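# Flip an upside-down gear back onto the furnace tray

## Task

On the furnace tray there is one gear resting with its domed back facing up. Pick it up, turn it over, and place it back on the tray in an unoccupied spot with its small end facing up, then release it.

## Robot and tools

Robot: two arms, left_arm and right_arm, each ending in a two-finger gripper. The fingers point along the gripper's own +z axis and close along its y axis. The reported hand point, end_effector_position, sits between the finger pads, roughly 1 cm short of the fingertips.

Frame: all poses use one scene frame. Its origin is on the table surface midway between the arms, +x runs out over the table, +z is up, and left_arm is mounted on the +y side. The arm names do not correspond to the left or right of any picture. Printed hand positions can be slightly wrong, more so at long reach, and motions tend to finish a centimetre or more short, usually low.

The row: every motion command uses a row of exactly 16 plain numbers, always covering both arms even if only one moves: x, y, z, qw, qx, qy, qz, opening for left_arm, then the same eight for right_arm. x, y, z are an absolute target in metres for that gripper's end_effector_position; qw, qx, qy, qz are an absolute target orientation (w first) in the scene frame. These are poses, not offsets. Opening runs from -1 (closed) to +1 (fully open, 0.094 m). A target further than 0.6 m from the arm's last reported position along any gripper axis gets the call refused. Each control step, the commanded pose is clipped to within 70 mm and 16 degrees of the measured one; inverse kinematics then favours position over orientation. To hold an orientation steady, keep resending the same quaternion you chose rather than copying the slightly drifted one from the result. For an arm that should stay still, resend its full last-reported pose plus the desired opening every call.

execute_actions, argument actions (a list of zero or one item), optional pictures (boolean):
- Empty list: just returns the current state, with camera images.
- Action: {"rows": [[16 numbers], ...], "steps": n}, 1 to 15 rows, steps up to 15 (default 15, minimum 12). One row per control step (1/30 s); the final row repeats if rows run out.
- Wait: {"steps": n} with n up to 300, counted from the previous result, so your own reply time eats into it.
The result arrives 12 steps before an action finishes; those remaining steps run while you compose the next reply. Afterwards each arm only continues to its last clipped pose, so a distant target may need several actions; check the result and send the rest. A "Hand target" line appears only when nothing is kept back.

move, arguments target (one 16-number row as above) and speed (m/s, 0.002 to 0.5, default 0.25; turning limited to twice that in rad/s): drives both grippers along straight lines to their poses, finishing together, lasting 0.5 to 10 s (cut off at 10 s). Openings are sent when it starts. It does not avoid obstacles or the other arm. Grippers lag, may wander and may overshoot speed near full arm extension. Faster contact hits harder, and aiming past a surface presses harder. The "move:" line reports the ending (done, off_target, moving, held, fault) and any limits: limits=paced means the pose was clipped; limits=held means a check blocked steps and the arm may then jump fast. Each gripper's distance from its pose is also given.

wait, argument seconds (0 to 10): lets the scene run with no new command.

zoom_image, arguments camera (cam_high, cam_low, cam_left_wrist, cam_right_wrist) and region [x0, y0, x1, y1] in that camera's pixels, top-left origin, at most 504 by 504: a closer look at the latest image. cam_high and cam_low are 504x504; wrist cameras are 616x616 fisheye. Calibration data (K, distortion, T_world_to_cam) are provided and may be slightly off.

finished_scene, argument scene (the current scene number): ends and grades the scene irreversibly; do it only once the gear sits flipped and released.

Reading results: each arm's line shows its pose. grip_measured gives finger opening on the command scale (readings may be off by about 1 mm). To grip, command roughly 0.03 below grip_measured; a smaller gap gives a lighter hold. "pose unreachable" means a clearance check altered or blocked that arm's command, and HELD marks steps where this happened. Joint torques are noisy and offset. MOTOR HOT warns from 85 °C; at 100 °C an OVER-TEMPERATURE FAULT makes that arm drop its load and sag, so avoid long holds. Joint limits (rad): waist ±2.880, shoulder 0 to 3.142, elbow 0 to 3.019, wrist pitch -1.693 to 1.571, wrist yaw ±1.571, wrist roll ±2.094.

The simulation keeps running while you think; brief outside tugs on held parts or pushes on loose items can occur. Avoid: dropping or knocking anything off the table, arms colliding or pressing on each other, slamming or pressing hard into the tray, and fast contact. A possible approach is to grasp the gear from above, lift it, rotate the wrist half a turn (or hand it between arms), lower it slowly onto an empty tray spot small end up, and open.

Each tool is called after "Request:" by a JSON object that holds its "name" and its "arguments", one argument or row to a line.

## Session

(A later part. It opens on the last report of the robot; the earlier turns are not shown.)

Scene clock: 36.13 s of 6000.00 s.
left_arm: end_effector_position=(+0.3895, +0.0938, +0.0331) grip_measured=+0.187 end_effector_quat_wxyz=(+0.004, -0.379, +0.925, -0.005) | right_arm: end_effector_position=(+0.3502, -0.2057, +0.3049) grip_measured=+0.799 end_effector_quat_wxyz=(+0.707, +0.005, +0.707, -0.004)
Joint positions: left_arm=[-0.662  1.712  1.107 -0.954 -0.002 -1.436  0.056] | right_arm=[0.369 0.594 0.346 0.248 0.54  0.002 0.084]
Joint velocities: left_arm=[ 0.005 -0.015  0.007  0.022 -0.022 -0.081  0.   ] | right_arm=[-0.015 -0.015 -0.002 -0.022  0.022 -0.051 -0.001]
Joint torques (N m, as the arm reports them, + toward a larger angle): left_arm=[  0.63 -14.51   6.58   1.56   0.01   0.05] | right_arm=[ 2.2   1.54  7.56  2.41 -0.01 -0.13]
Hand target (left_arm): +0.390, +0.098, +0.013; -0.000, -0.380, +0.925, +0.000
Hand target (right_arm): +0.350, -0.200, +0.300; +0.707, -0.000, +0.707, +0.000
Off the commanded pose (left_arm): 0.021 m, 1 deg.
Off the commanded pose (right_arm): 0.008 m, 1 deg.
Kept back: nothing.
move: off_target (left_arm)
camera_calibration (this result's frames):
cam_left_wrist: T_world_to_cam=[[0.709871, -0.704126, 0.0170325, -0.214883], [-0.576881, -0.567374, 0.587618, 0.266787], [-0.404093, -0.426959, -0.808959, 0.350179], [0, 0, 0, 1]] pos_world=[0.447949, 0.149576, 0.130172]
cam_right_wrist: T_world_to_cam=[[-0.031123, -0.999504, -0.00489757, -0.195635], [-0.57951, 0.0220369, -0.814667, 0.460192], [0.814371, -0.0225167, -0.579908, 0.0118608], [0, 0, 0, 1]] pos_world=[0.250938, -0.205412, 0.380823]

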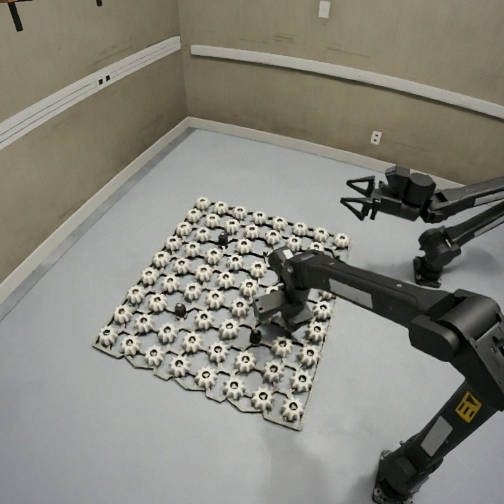

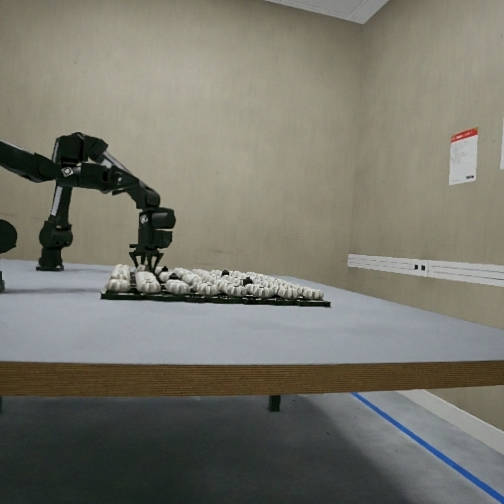

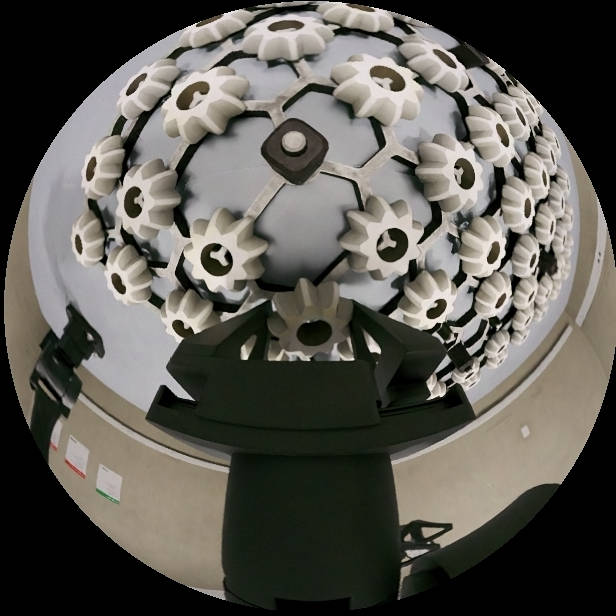

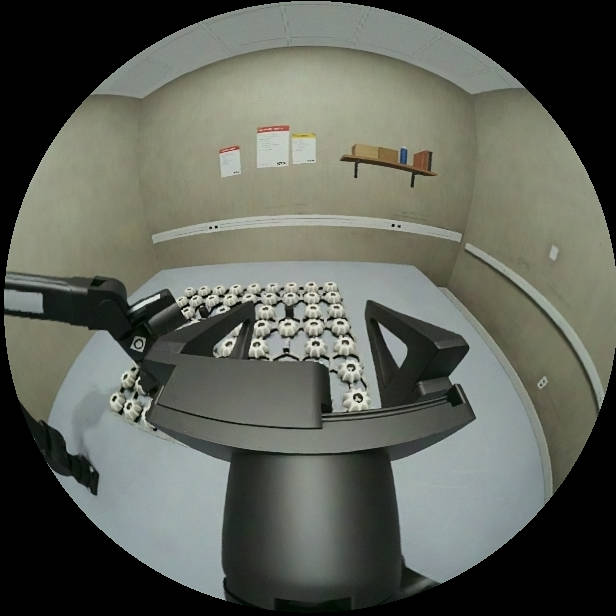

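On the pin's top; unload and shift +y.

Request:
{"name": "move", "arguments": {
  "target": [0.392,0.1,0.038,0,-0.38,0.925,0,0.1,0.35,-0.2,0.3,0.7071,0,0.7071,0,0.8],
  "speed": 0.02
}}

Request:
{"name": "move", "arguments": {
  "target": [0.391,0.101,0.013,0,-0.38,0.925,0,0.1,0.35,-0.2,0.3,0.7071,0,0.7071,0,0.8],
  "speed": 0.02
}}

Scene clock: 37.27 s of 6000.00 s.
left_arm: end_effector_position=(+0.3893, +0.0941, +0.0331) grip_measured=+0.187 end_effector_quat_wxyz=(+0.003, -0.379, +0.925, -0.005) | right_arm: end_effector_position=(+0.3502, -0.2057, +0.3049) grip_measured=+0.799 end_effector_quat_wxyz=(+0.707, +0.005, +0.707, -0.004)
Joint positions: left_arm=[-0.66   1.712  1.107 -0.955  0.001 -1.434  0.056] | right_arm=[0.369 0.594 0.346 0.248 0.54  0.002 0.084]
Joint velocities: left_arm=[ 0.005  0.005 -0.017 -0.017  0.022 -0.022 -0.001] | right_arm=[ 0.005  0.005 -0.017 -0.027  0.022  0.007  0.   ]
Joint torques (N m, as the arm reports them, + toward a larger angle): left_arm=[  0.86 -18.74   8.4   -0.76  -0.1    0.05] | right_arm=[ 2.33  1.54  7.55  2.45 -0.02 -0.16]
Hand target (left_arm): +0.392, +0.100, +0.038; -0.000, -0.380, +0.925, -0.000
Hand target (right_arm): +0.350, -0.200, +0.300; +0.707, -0.000, +0.707, +0.000
Off the commanded pose (left_arm): 0.008 m, 1 deg.
Off the commanded pose (right_arm): 0.008 m, 1 deg.
Kept back: nothing.
move: done
camera_calibration (this result's frames):
cam_left_wrist: T_world_to_cam=[[0.709896, -0.704127, 0.0158931, -0.214461], [-0.575098, -0.566488, 0.590215, 0.266027], [-0.406583, -0.428131, -0.80709, 0.351274], [0, 0, 0, 1]] pos_world=[0.448059, 0.150085, 0.129905]
cam_right_wrist: T_world_to_cam=[[-0.031123, -0.999504, -0.00489757, -0.195635], [-0.57951, 0.0220369, -0.814667, 0.460192], [0.814371, -0.0225167, -0.579908, 0.0118608], [0, 0, 0, 1]] pos_world=[0.250938, -0.205412, 0.380823]

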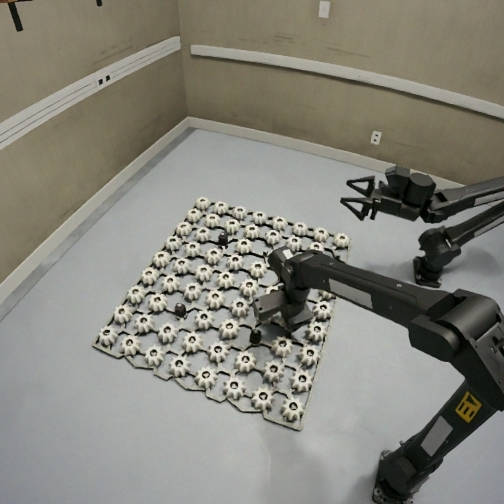

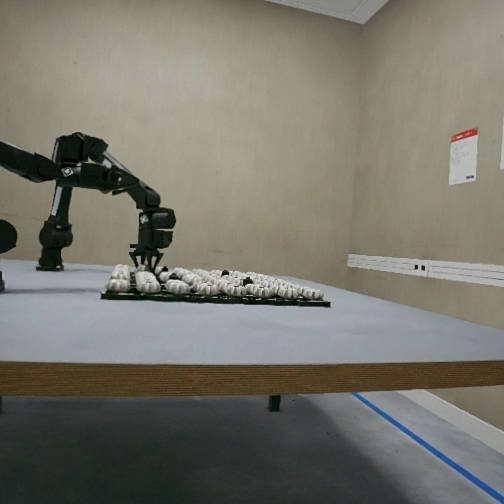

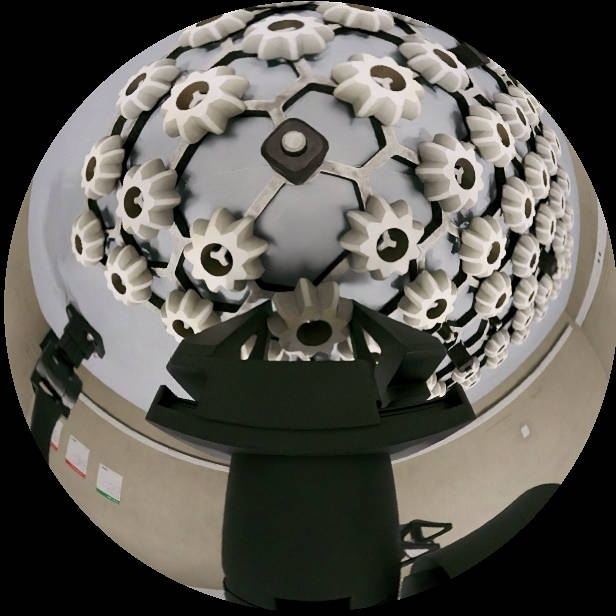

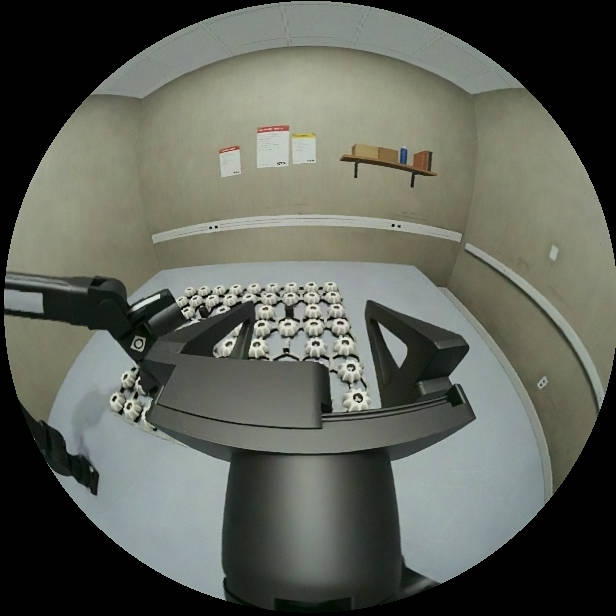

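Scene clock: 38.57 s of 6000.00 s.
left_arm: end_effector_position=(+0.3893, +0.0940, +0.0326) grip_measured=+0.187 end_effector_quat_wxyz=(+0.003, -0.378, +0.926, -0.006) | right_arm: end_effector_position=(+0.3502, -0.2057, +0.3049) grip_measured=+0.799 end_effector_quat_wxyz=(+0.707, +0.005, +0.707, -0.004)
Joint positions: left_arm=[-0.66   1.712  1.106 -0.952  0.001 -1.431  0.056] | right_arm=[0.369 0.594 0.346 0.248 0.54  0.002 0.084]
Joint velocities: left_arm=[-0.024  0.005 -0.037 -0.017 -0.022 -0.022  0.001] | right_arm=[-0.005 -0.005  0.012 -0.017 -0.037  0.007  0.001]
Joint torques (N m, as the arm reports them, + toward a larger angle): left_arm=[  1.   -15.55   6.14   1.47  -0.13   0.03] | right_arm=[ 2.59  1.53  7.54  2.44  0.01 -0.14]
Hand target (left_arm): +0.390, +0.101, +0.014; -0.000, -0.380, +0.925, +0.000
Hand target (right_arm): +0.350, -0.200, +0.300; +0.707, -0.000, +0.707, +0.000
Off the commanded pose (left_arm): 0.021 m, 1 deg.
Off the commanded pose (right_arm): 0.008 m, 1 deg.
Kept back: nothing.
move: off_target (left_arm)
camera_calibration (this result's frames):
cam_left_wrist: T_world_to_cam=[[0.707449, -0.706539, 0.0178306, -0.213482], [-0.577812, -0.563659, 0.590273, 0.267058], [-0.407, -0.427891, -0.807007, 0.350999], [0, 0, 0, 1]] pos_world=[0.448194, 0.149885, 0.129428]
cam_right_wrist: T_world_to_cam=[[-0.031123, -0.999504, -0.00489757, -0.195635], [-0.57951, 0.0220369, -0.814667, 0.460192], [0.814371, -0.0225167, -0.579908, 0.0118608], [0, 0, 0, 1]] pos_world=[0.250938, -0.205412, 0.380823]

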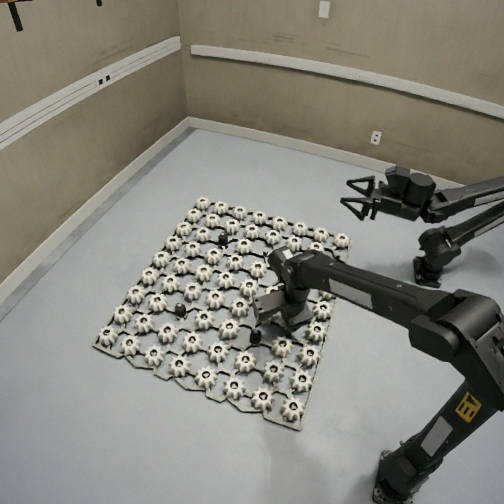

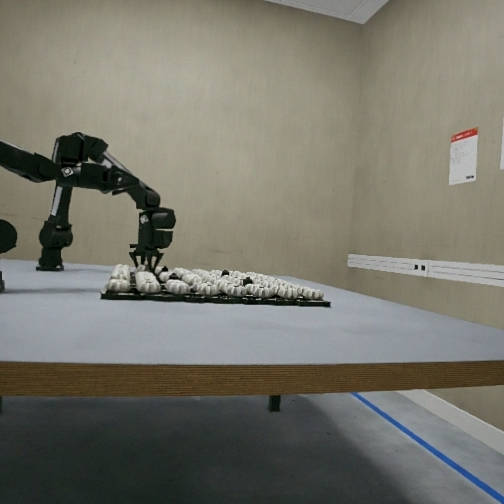

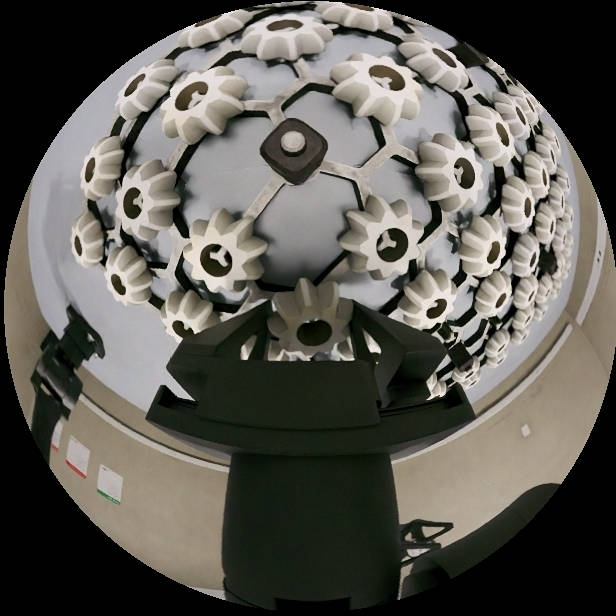

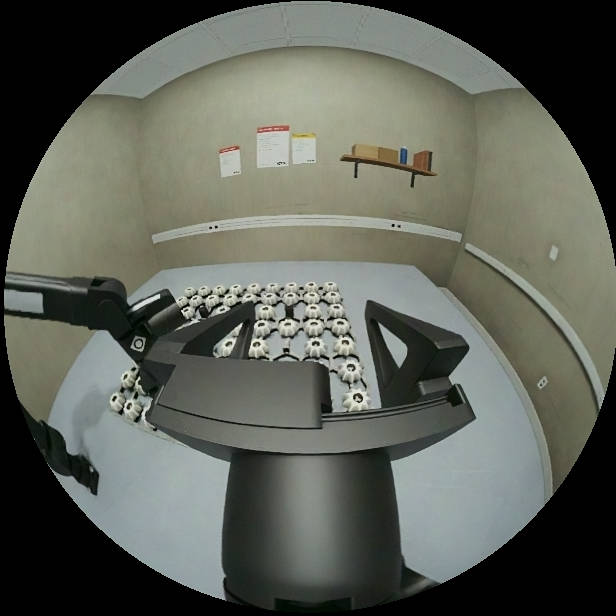

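Request:
{"name": "move", "arguments": {
  "target": [0.392,0.1,0.07,0,-0.38,0.925,0,0.1,0.35,-0.2,0.3,0.7071,0,0.7071,0,0.8],
  "speed": 0.03
}}

Request:
{"name": "move", "arguments": {
  "target": [0.391,0.1,0.013,0,-0.38,0.925,0,0.1,0.35,-0.2,0.3,0.7071,0,0.7071,0,0.8],
  "speed": 0.02
}}

Scene clock: 40.53 s of 6000.00 s.
left_arm: end_effector_position=(+0.3738, +0.1079, +0.0398) grip_measured=+0.187 end_effector_quat_wxyz=(-0.018, -0.380, +0.925, +0.026) | right_arm: end_effector_position=(+0.3502, -0.2057, +0.3049) grip_measured=+0.799 end_effector_quat_wxyz=(+0.707, +0.005, +0.707, -0.004)
Joint positions: left_arm=[-0.655  1.696  1.106 -1.043  0.005 -1.431  0.056] | right_arm=[0.369 0.594 0.346 0.248 0.54  0.002 0.084]
Joint velocities: left_arm=[-0.005 -0.005  0.002 -0.012  0.037  0.081 -0.001] | right_arm=[-0.005 -0.005  0.032 -0.012  0.007 -0.051 -0.001]
Joint torques (N m, as the arm reports them, + toward a larger angle): left_arm=[  0.28 -21.07  11.18  -0.67  -0.31   0.  ] | right_arm=[ 2.31  1.44  7.54  2.5   0.01 -0.16]
Hand target (left_arm): +0.392, +0.100, +0.070; +0.000, -0.380, +0.925, -0.000
Hand target (right_arm): +0.350, -0.200, +0.300; +0.707, -0.000, +0.707, +0.000
Off the commanded pose (left_arm): 0.036 m, 4 deg.
Off the commanded pose (right_arm): 0.008 m, 1 deg.
Kept back: nothing.
move: off_target (left_arm)
camera_calibration (this result's frames):
cam_left_wrist: T_world_to_cam=[[0.709551, -0.702411, -0.0561765, -0.191042], [-0.538204, -0.591678, 0.600212, 0.249447], [-0.454834, -0.395646, -0.797866, 0.370496], [0, 0, 0, 1]] pos_world=[0.438321, 0.159987, 0.135153]
cam_right_wrist: T_world_to_cam=[[-0.031123, -0.999504, -0.00489757, -0.195635], [-0.57951, 0.0220369, -0.814667, 0.460192], [0.814371, -0.0225167, -0.579908, 0.0118608], [0, 0, 0, 1]] pos_world=[0.250938, -0.205412, 0.380823]

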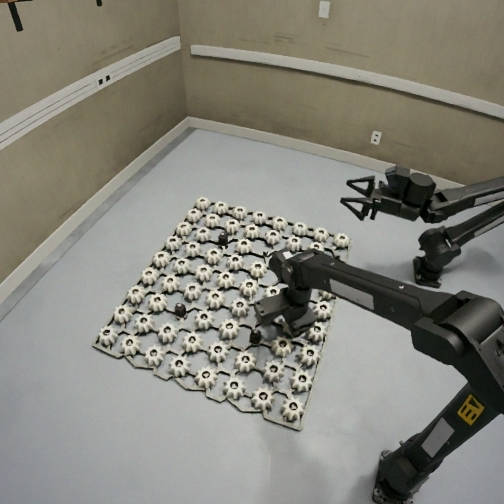

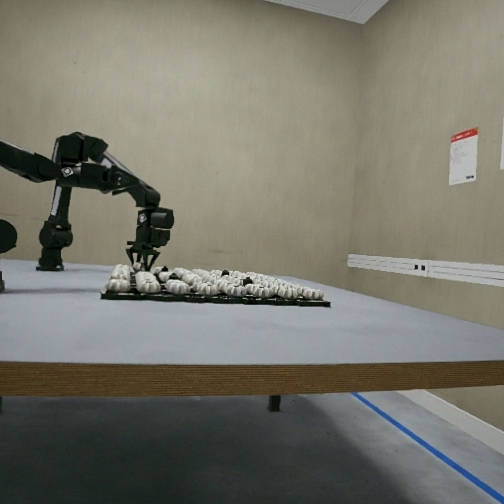

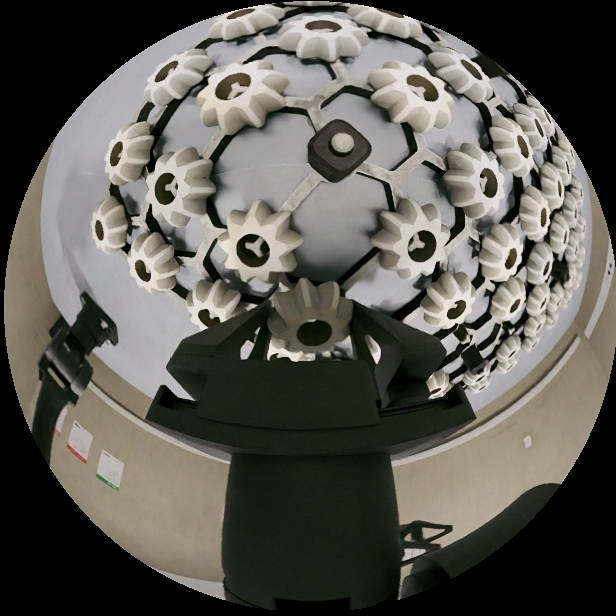

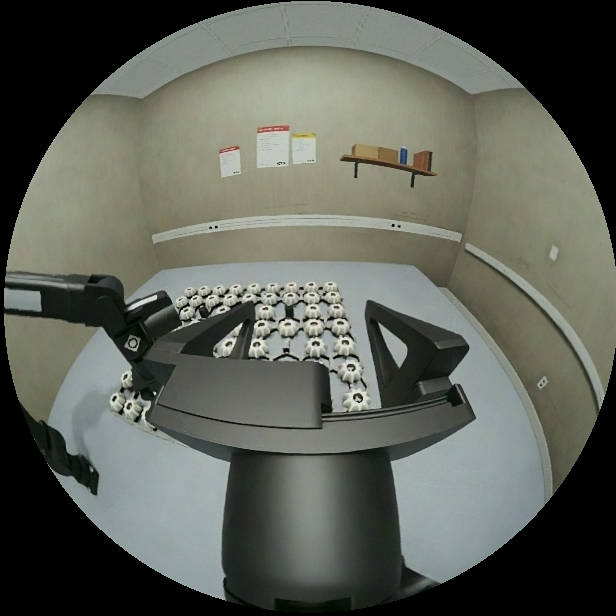

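Scene clock: 42.40 s of 6000.00 s.
left_arm: end_effector_position=(+0.3891, +0.0964, +0.0341) grip_measured=+0.187 end_effector_quat_wxyz=(+0.002, -0.380, +0.925, -0.008) | right_arm: end_effector_position=(+0.3502, -0.2057, +0.3049) grip_measured=+0.799 end_effector_quat_wxyz=(+0.707, +0.005, +0.707, -0.004)
Joint positions: left_arm=[-0.655  1.704  1.1   -0.95   0.004 -1.431  0.056] | right_arm=[0.369 0.594 0.346 0.248 0.54  0.002 0.084]
Joint velocities: left_arm=[ 0.005 -0.005  0.017  0.007 -0.022  0.022  0.   ] | right_arm=[ 0.005 -0.005 -0.012 -0.017 -0.007 -0.007 -0.   ]
Joint torques (N m, as the arm reports them, + toward a larger angle): left_arm=[  0.49 -14.4    6.58   1.49  -0.28   0.01] | right_arm=[ 2.12  1.4   7.59  2.38  0.01 -0.15]
Hand target (left_arm): +0.390, +0.101, +0.013; -0.000, -0.380, +0.925, -0.000
Hand target (right_arm): +0.350, -0.200, +0.300; +0.707, -0.000, +0.707, +0.000
Off the commanded pose (left_arm): 0.022 m, 1 deg.
Off the commanded pose (right_arm): 0.008 m, 1 deg.
Kept back: nothing.
move: off_target (left_arm)
camera_calibration (this result's frames):
cam_left_wrist: T_world_to_cam=[[0.710627, -0.703237, 0.0216265, -0.213312], [-0.575774, -0.563609, 0.592309, 0.266471], [-0.404344, -0.433363, -0.805421, 0.352625], [0, 0, 0, 1]] pos_world=[0.447594, 0.152991, 0.130792]
cam_right_wrist: T_world_to_cam=[[-0.031123, -0.999504, -0.00489757, -0.195635], [-0.57951, 0.0220369, -0.814667, 0.460192], [0.814371, -0.0225167, -0.579908, 0.0118608], [0, 0, 0, 1]] pos_world=[0.250938, -0.205412, 0.380823]

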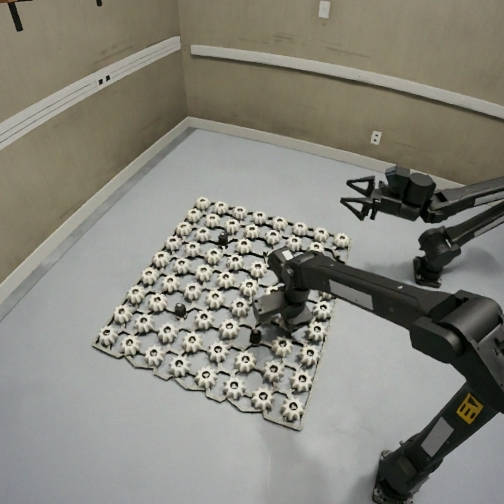

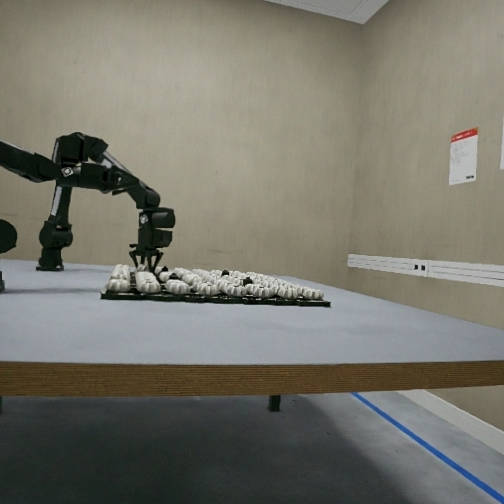

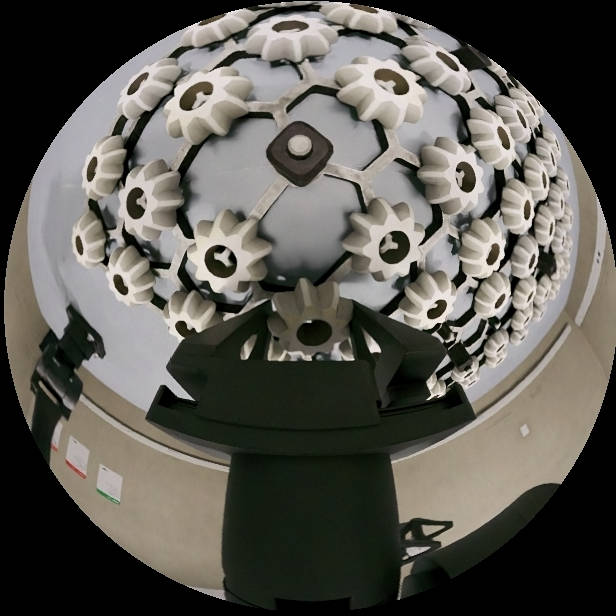

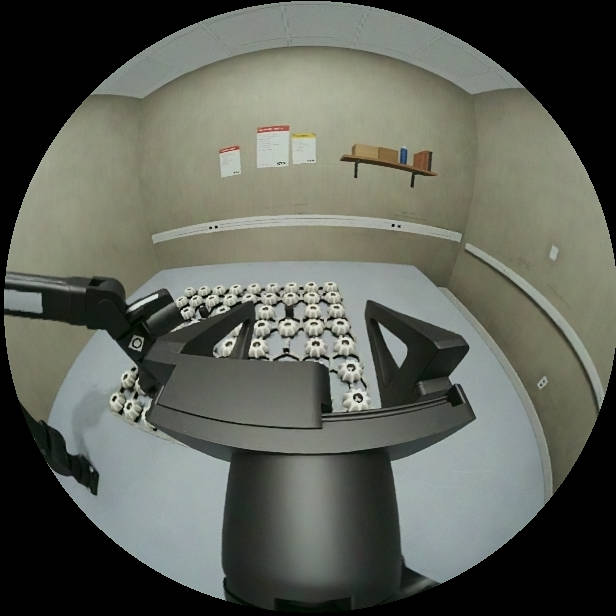

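Request:
{"name": "move", "arguments": {
  "target": [0.383,0.091,0.028,0,-0.38,0.925,0,0.1,0.35,-0.2,0.3,0.7071,0,0.7071,0,0.8],
  "speed": 0.01
}}

Request:
{"name": "zoom_image", "arguments": {
  "camera": "cam_left_wrist",
  "region": [180, 200, 440, 370]
}}

Scene clock: 44.13 s of 6000.00 s.
left_arm: end_effector_position=(+0.3889, +0.0961, +0.0341) grip_measured=+0.187 end_effector_quat_wxyz=(+0.004, -0.381, +0.924, -0.007) | right_arm: end_effector_position=(+0.3502, -0.2057, +0.3049) grip_measured=+0.799 end_effector_quat_wxyz=(+0.707, +0.005, +0.707, -0.004)
Joint positions: left_arm=[-0.658  1.704  1.1   -0.95  -0.    -1.436  0.056] | right_arm=[0.369 0.594 0.346 0.248 0.54  0.002 0.084]
Joint velocities: left_arm=[ 0.005 -0.005  0.012 -0.007 -0.007  0.022 -0.001] | right_arm=[-0.024 -0.005 -0.002 -0.012  0.022 -0.022  0.001]
Joint torques (N m, as the arm reports them, + toward a larger angle): left_arm=[ -1.41 -16.85   7.8    0.07  -0.15  -0.17] | right_arm=[ 2.27  1.53  7.6   2.45  0.01 -0.13]
Hand target (left_arm): +0.383, +0.091, +0.028; +0.000, -0.380, +0.925, +0.000
Hand target (right_arm): +0.350, -0.200, +0.300; +0.707, -0.000, +0.707, +0.000
Off the commanded pose (left_arm): 0.010 m, 1 deg.
Off the commanded pose (right_arm): 0.008 m, 1 deg.
Kept back: nothing.
move: done
camera_calibration (this result's frames):
cam_left_wrist: T_world_to_cam=[[0.712765, -0.701086, 0.0210994, -0.214372], [-0.575477, -0.567337, 0.589029, 0.266566], [-0.400989, -0.431981, -0.807836, 0.351076], [0, 0, 0, 1]] pos_world=[0.446977, 0.152598, 0.13112]
cam_right_wrist: T_world_to_cam=[[-0.031123, -0.999504, -0.00489757, -0.195635], [-0.57951, 0.0220369, -0.814667, 0.460192], [0.814371, -0.0225167, -0.579908, 0.0118608], [0, 0, 0, 1]] pos_world=[0.250938, -0.205412, 0.380823]

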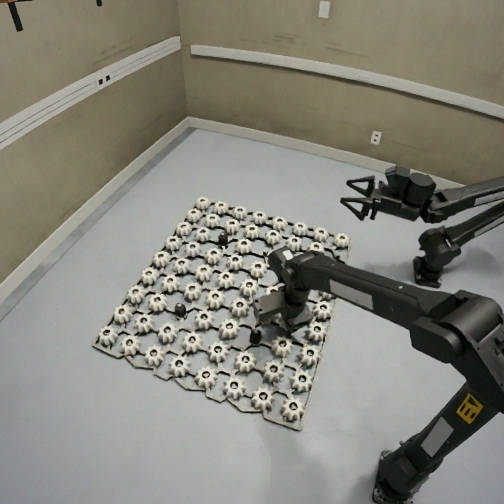

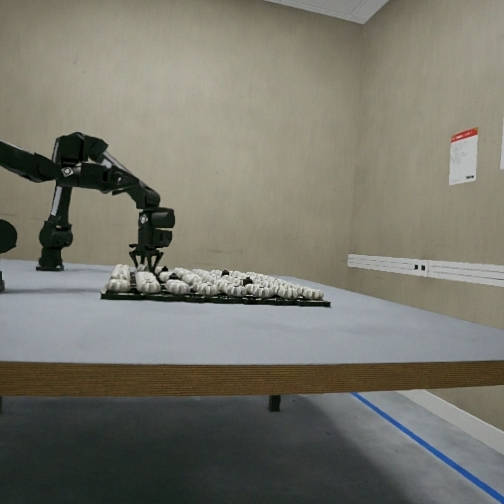

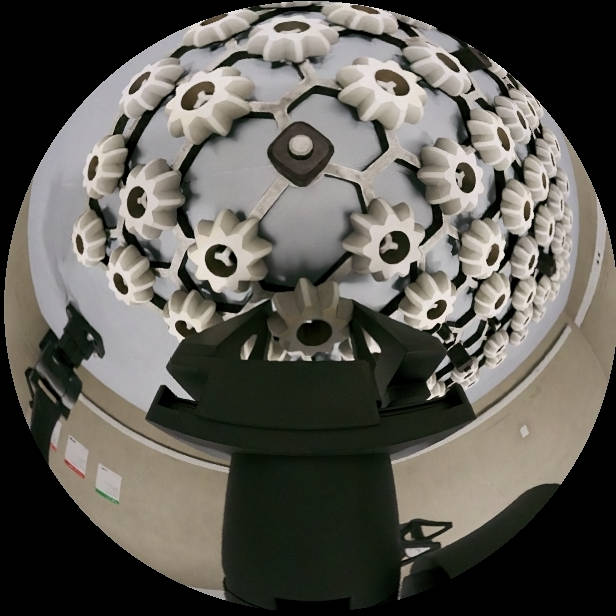

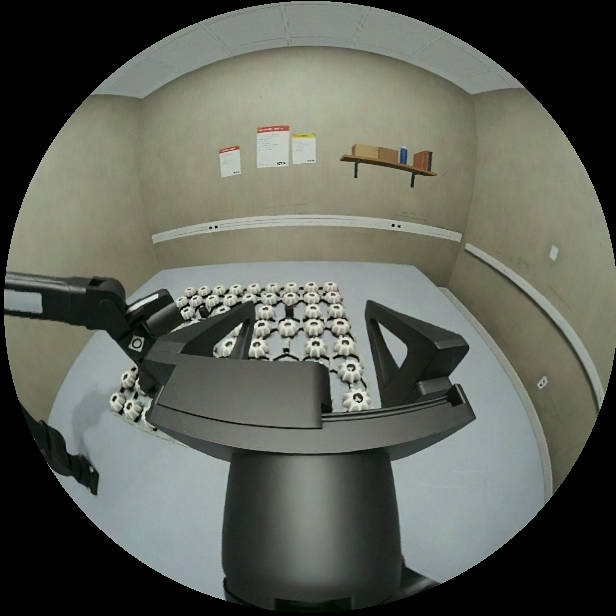

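Region (180, 200, 440, 370) of cam_left_wrist's 616x616 image, scaled by 1.938, with more detail than that image has; it fills the top 330 rows of this view, and the rest is white.

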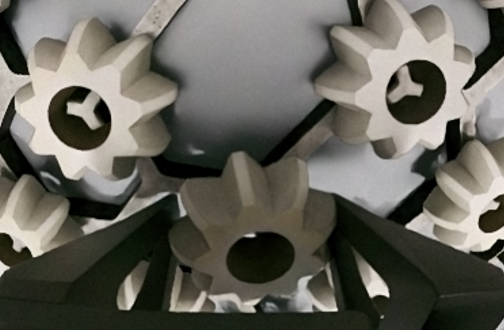

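Friction again; unload more.

Request:
{"name": "move", "arguments": {
  "target": [0.39,0.087,0.052,0,-0.38,0.925,0,0.1,0.35,-0.2,0.3,0.7071,0,0.7071,0,0.8],
  "speed": 0.02
}}

Request:
{"name": "move", "arguments": {
  "target": [0.386,0.093,0.013,0,-0.38,0.925,0,0.1,0.35,-0.2,0.3,0.7071,0,0.7071,0,0.8],
  "speed": 0.015
}}

Scene clock: 45.73 s of 6000.00 s.
left_arm: end_effector_position=(+0.3826, +0.0994, +0.0361) grip_measured=+0.187 end_effector_quat_wxyz=(-0.004, -0.381, +0.925, +0.007) | right_arm: end_effector_position=(+0.3502, -0.2057, +0.3049) grip_measured=+0.799 end_effector_quat_wxyz=(+0.707, +0.005, +0.707, -0.004)
Joint positions: left_arm=[-0.66   1.704  1.106 -0.99  -0.    -1.438  0.056] | right_arm=[0.369 0.594 0.346 0.248 0.54  0.002 0.084]
Joint velocities: left_arm=[-0.005 -0.005  0.002 -0.022 -0.022 -0.037 -0.   ] | right_arm=[-0.005 -0.024  0.002  0.027  0.022 -0.007  0.   ]
Joint torques (N m, as the arm reports them, + toward a larger angle): left_arm=[ -1.   -18.55  11.11  -0.95  -0.12  -0.14] | right_arm=[ 2.17  1.43  7.52  2.46  0.   -0.16]
Hand target (left_arm): +0.390, +0.087, +0.052; +0.000, -0.380, +0.925, -0.000
Hand target (right_arm): +0.350, -0.200, +0.300; +0.707, -0.000, +0.707, +0.000
Off the commanded pose (left_arm): 0.021 m, 1 deg.
Off the commanded pose (right_arm): 0.008 m, 1 deg.
Kept back: nothing.
move: off_target (left_arm)
camera_calibration (this result's frames):
cam_left_wrist: T_world_to_cam=[[0.71208, -0.701992, -0.0122158, -0.206123], [-0.560404, -0.578767, 0.592432, 0.258934], [-0.422952, -0.415013, -0.805528, 0.358178], [0, 0, 0, 1]] pos_world=[0.443376, 0.153815, 0.132604]
cam_right_wrist: T_world_to_cam=[[-0.031123, -0.999504, -0.00489757, -0.195635], [-0.57951, 0.0220369, -0.814667, 0.460192], [0.814371, -0.0225167, -0.579908, 0.0118608], [0, 0, 0, 1]] pos_world=[0.250938, -0.205412, 0.380823]

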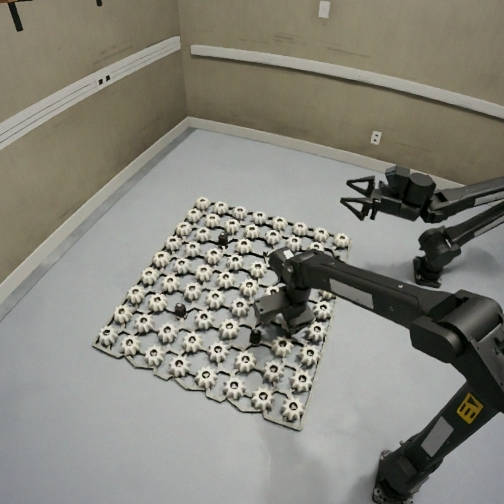

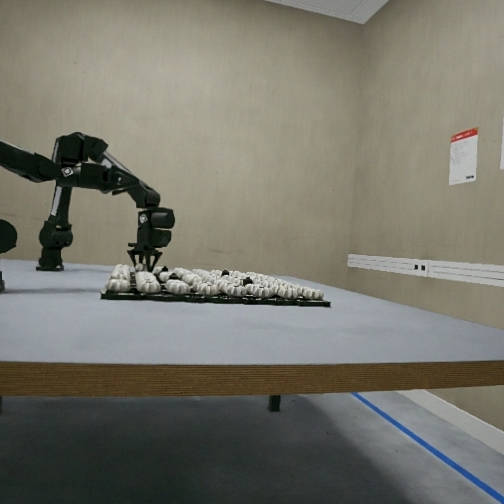

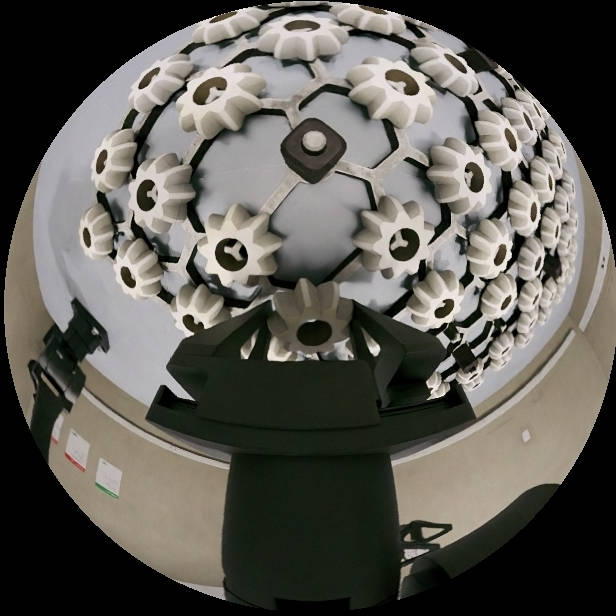

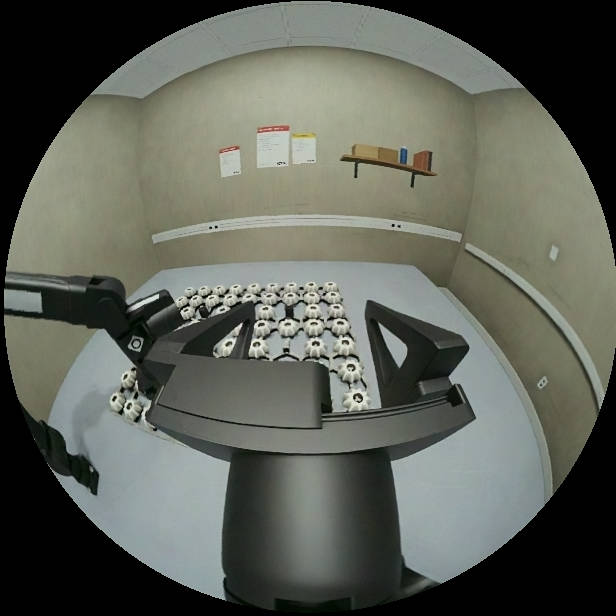

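Scene clock: 47.57 s of 6000.00 s.
left_arm: end_effector_position=(+0.3886, +0.0938, +0.0326) grip_measured=+0.187 end_effector_quat_wxyz=(+0.004, -0.380, +0.925, -0.008) | right_arm: end_effector_position=(+0.3502, -0.2057, +0.3049) grip_measured=+0.799 end_effector_quat_wxyz=(+0.707, +0.005, +0.707, -0.004)
Joint positions: left_arm=[-0.662  1.707  1.1   -0.945  0.001 -1.438  0.056] | right_arm=[0.369 0.594 0.346 0.248 0.54  0.002 0.084]
Joint velocities: left_arm=[ 0.005 -0.005 -0.002 -0.022  0.037 -0.066  0.001] | right_arm=[ 0.005 -0.015  0.017 -0.002 -0.066  0.007  0.   ]
Joint torques (N m, as the arm reports them, + toward a larger angle): left_arm=[ -0.67 -14.68   6.77   1.2   -0.13  -0.1 ] | right_arm=[ 2.32  1.41  7.58  2.36 -0.02 -0.15]
Hand target (left_arm): +0.385, +0.094, +0.014; -0.000, -0.380, +0.925, +0.000
Hand target (right_arm): +0.350, -0.200, +0.300; +0.707, -0.000, +0.707, +0.000
Off the commanded pose (left_arm): 0.020 m, 1 deg.
Off the commanded pose (right_arm): 0.008 m, 1 deg.
Kept back: nothing.
move: off_target (left_arm)
camera_calibration (this result's frames):
cam_left_wrist: T_world_to_cam=[[0.710851, -0.702951, 0.0234668, -0.214949], [-0.577781, -0.564598, 0.589405, 0.266576], [-0.401073, -0.432537, -0.807497, 0.348782], [0, 0, 0, 1]] pos_world=[0.446707, 0.150271, 0.129564]
cam_right_wrist: T_world_to_cam=[[-0.031123, -0.999504, -0.00489757, -0.195635], [-0.57951, 0.0220369, -0.814667, 0.460192], [0.814371, -0.0225167, -0.579908, 0.0118608], [0, 0, 0, 1]] pos_world=[0.250938, -0.205412, 0.380823]

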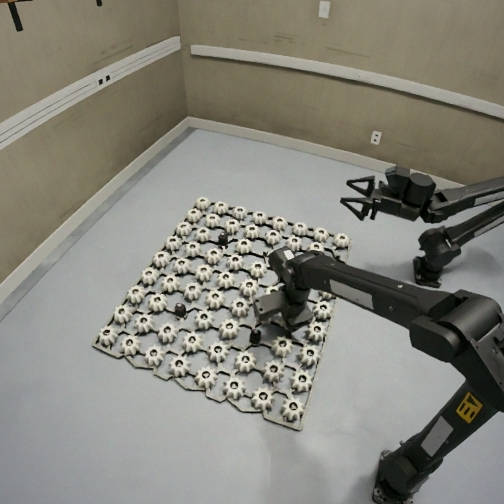

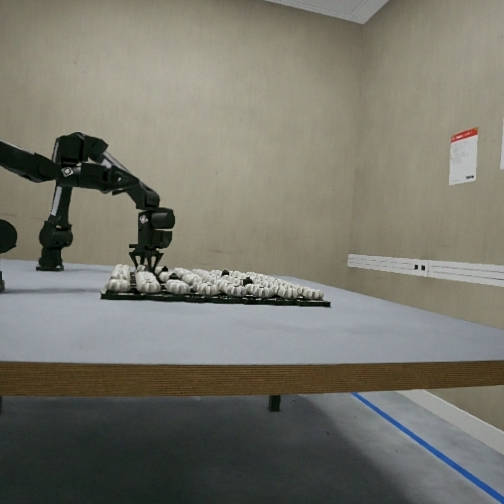

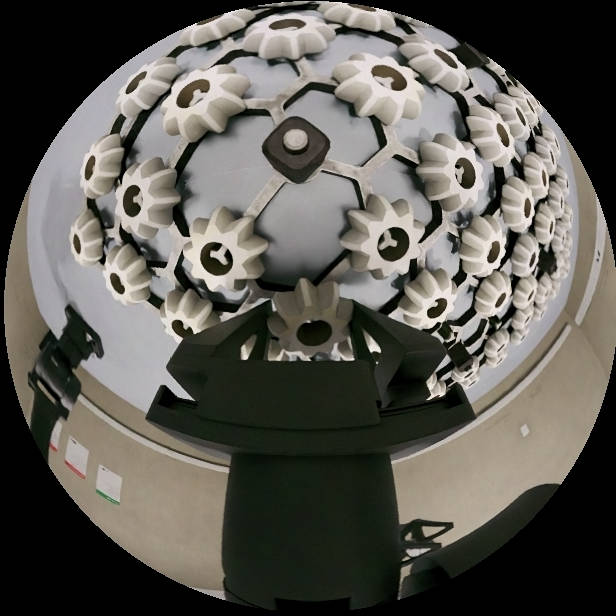

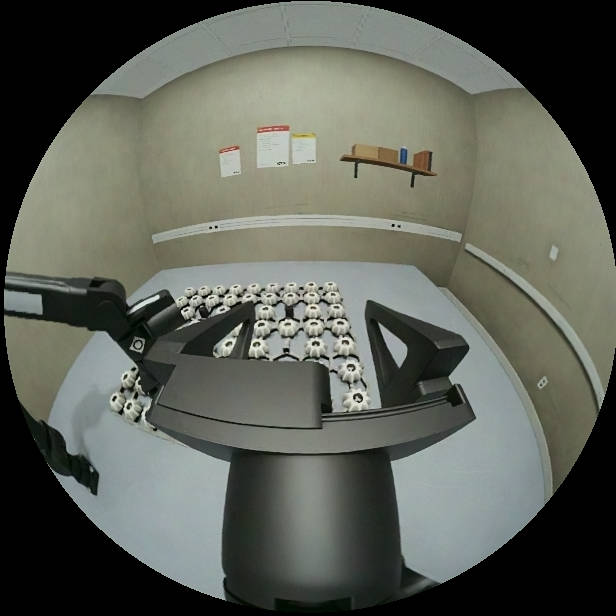

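Request:
{"name": "execute_actions", "arguments": {
  "actions": [
    {"rows":[[0.388,0.094,0.03,0,-0.38,0.925,0,0.45,0.35,-0.2,0.3,0.7071,0,0.7071,0,0.8]]}
  ]
}}

Request:
{"name": "wait", "arguments": {
  "seconds": 0.5
}}

Request:
{"name": "zoom_image", "arguments": {
  "camera": "cam_left_wrist",
  "region": [180, 200, 440, 370]
}}

Scene clock: 48.30 s of 6000.00 s.
left_arm: end_effector_position=(+0.3886, +0.0938, +0.0326) grip_measured=+0.442 end_effector_quat_wxyz=(+0.004, -0.380, +0.925, -0.008) | right_arm: end_effector_position=(+0.3502, -0.2057, +0.3049) grip_measured=+0.799 end_effector_quat_wxyz=(+0.707, +0.005, +0.707, -0.004)
Joint positions: left_arm=[-0.662  1.707  1.1   -0.945  0.001 -1.438  0.068] | right_arm=[0.369 0.594 0.346 0.248 0.54  0.002 0.084]
Joint velocities: left_arm=[-0.015 -0.005 -0.002  0.012 -0.007  0.007  0.014] | right_arm=[-0.015 -0.005 -0.017 -0.002 -0.022 -0.022 -0.001]
Joint torques (N m, as the arm reports them, + toward a larger angle): left_arm=[ -0.14 -16.96   8.35  -0.46  -0.13  -0.07] | right_arm=[ 1.99  1.61  7.55  2.48  0.   -0.13]
Steps of this call (steps 1 to 19: nothing new was sent; steps 20 to 22: the first 3 steps of this action). Readings (end_effector_position):
20: left_arm (+0.3886, +0.0938, +0.0326) | right_arm (+0.3502, -0.2057, +0.3049)
21: left_arm (+0.3886, +0.0938, +0.0326) | right_arm (+0.3502, -0.2057, +0.3049)
22: the state above

Scene clock: 49.20 s of 6000.00 s.
left_arm: end_effector_position=(+0.3886, +0.0938, +0.0326) grip_measured=+0.449 end_effector_quat_wxyz=(+0.004, -0.380, +0.925, -0.008) | right_arm: end_effector_position=(+0.3502, -0.2057, +0.3049) grip_measured=+0.799 end_effector_quat_wxyz=(+0.707, +0.005, +0.707, -0.004)
Joint positions: left_arm=[-0.662  1.707  1.1   -0.945  0.001 -1.438  0.068] | right_arm=[0.369 0.594 0.346 0.248 0.54  0.002 0.084]
Joint velocities: left_arm=[ 0.005 -0.015 -0.017 -0.007  0.022  0.037 -0.   ] | right_arm=[-0.015 -0.005 -0.002 -0.002 -0.022 -0.022 -0.   ]
Joint torques (N m, as the arm reports them, + toward a larger angle): left_arm=[ -0.34 -16.98   8.42  -0.37  -0.14  -0.07] | right_arm=[ 2.14  1.44  7.5   2.42  0.01 -0.14]
Hand target (left_arm): +0.388, +0.094, +0.030; +0.000, -0.380, +0.925, -0.000
Hand target (right_arm): +0.350, -0.200, +0.300; +0.707, -0.000, +0.707, +0.000
Off the commanded pose (left_arm): 0.003 m, 1 deg.
Off the commanded pose (right_arm): 0.008 m, 1 deg.
Kept back: nothing.
Steps of this call (steps 1 to 12: the last 12 steps of your previous action; steps 13 to 27: nothing new was sent). Readings (end_effector_position):
1: left_arm (+0.3886, +0.0938, +0.0326) | right_arm (+0.3502, -0.2057, +0.3049)
2: left_arm (+0.3886, +0.0938, +0.0326) | right_arm (+0.3502, -0.2057, +0.3049)
4: left_arm (+0.3886, +0.0938, +0.0326) | right_arm (+0.3502, -0.2057, +0.3049)
8: left_arm (+0.3886, +0.0938, +0.0326) | right_arm (+0.3502, -0.2057, +0.3049)
27: the state above
camera_calibration (this result's frames):
cam_left_wrist: T_world_to_cam=[[0.710851, -0.702951, 0.0234668, -0.214949], [-0.577781, -0.564598, 0.589405, 0.266576], [-0.401073, -0.432537, -0.807497, 0.348782], [0, 0, 0, 1]] pos_world=[0.446707, 0.150271, 0.129564]
cam_right_wrist: T_world_to_cam=[[-0.031123, -0.999504, -0.00489757, -0.195635], [-0.57951, 0.0220369, -0.814667, 0.460192], [0.814371, -0.0225167, -0.579908, 0.0118608], [0, 0, 0, 1]] pos_world=[0.250938, -0.205412, 0.380823]

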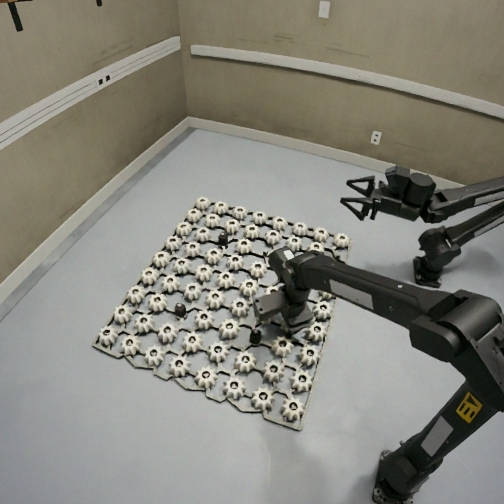

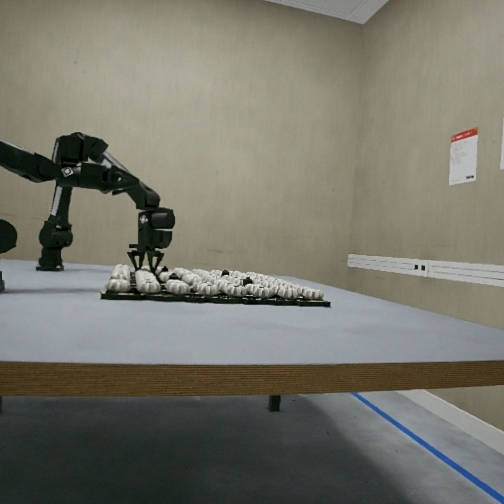

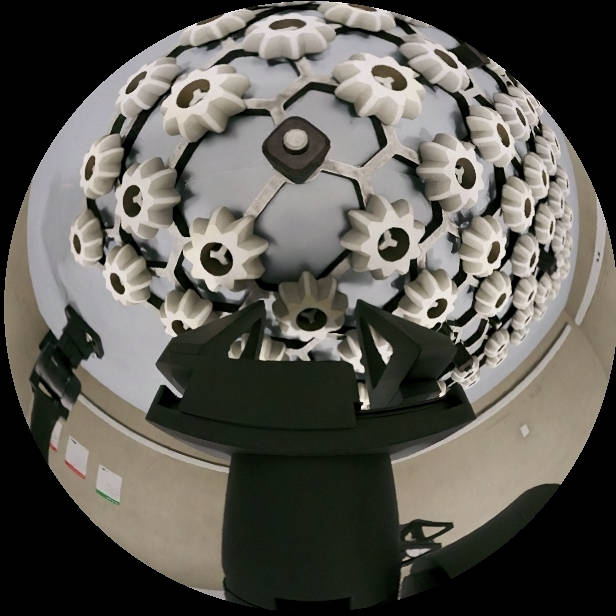

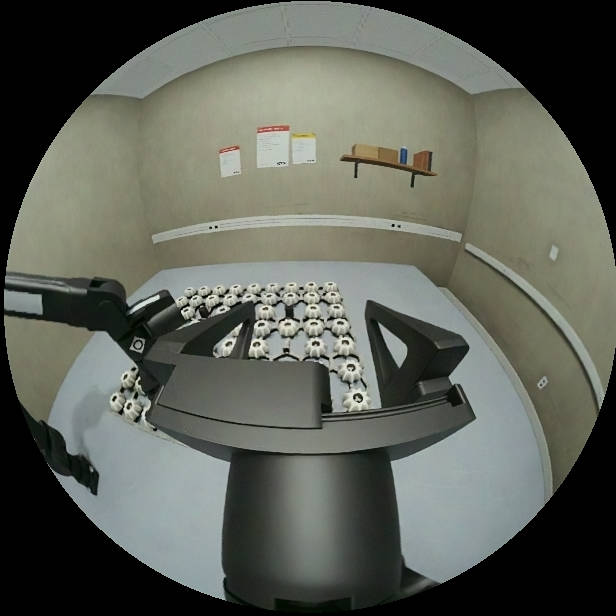

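Region (180, 200, 440, 370) of cam_left_wrist's 616x616 image, scaled by 1.938, with more detail than that image has; it fills the top 330 rows of this view, and the rest is white.

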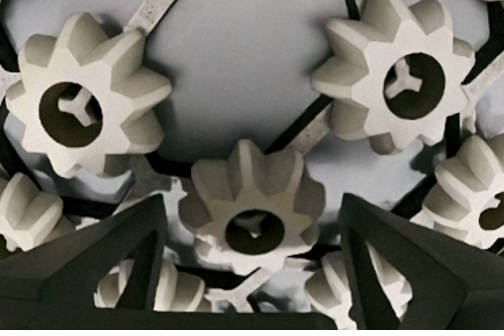

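Seated.

Request:
{"name": "finished_scene", "arguments": {
  "scene": 2
}}

The scene is finished: the task was done.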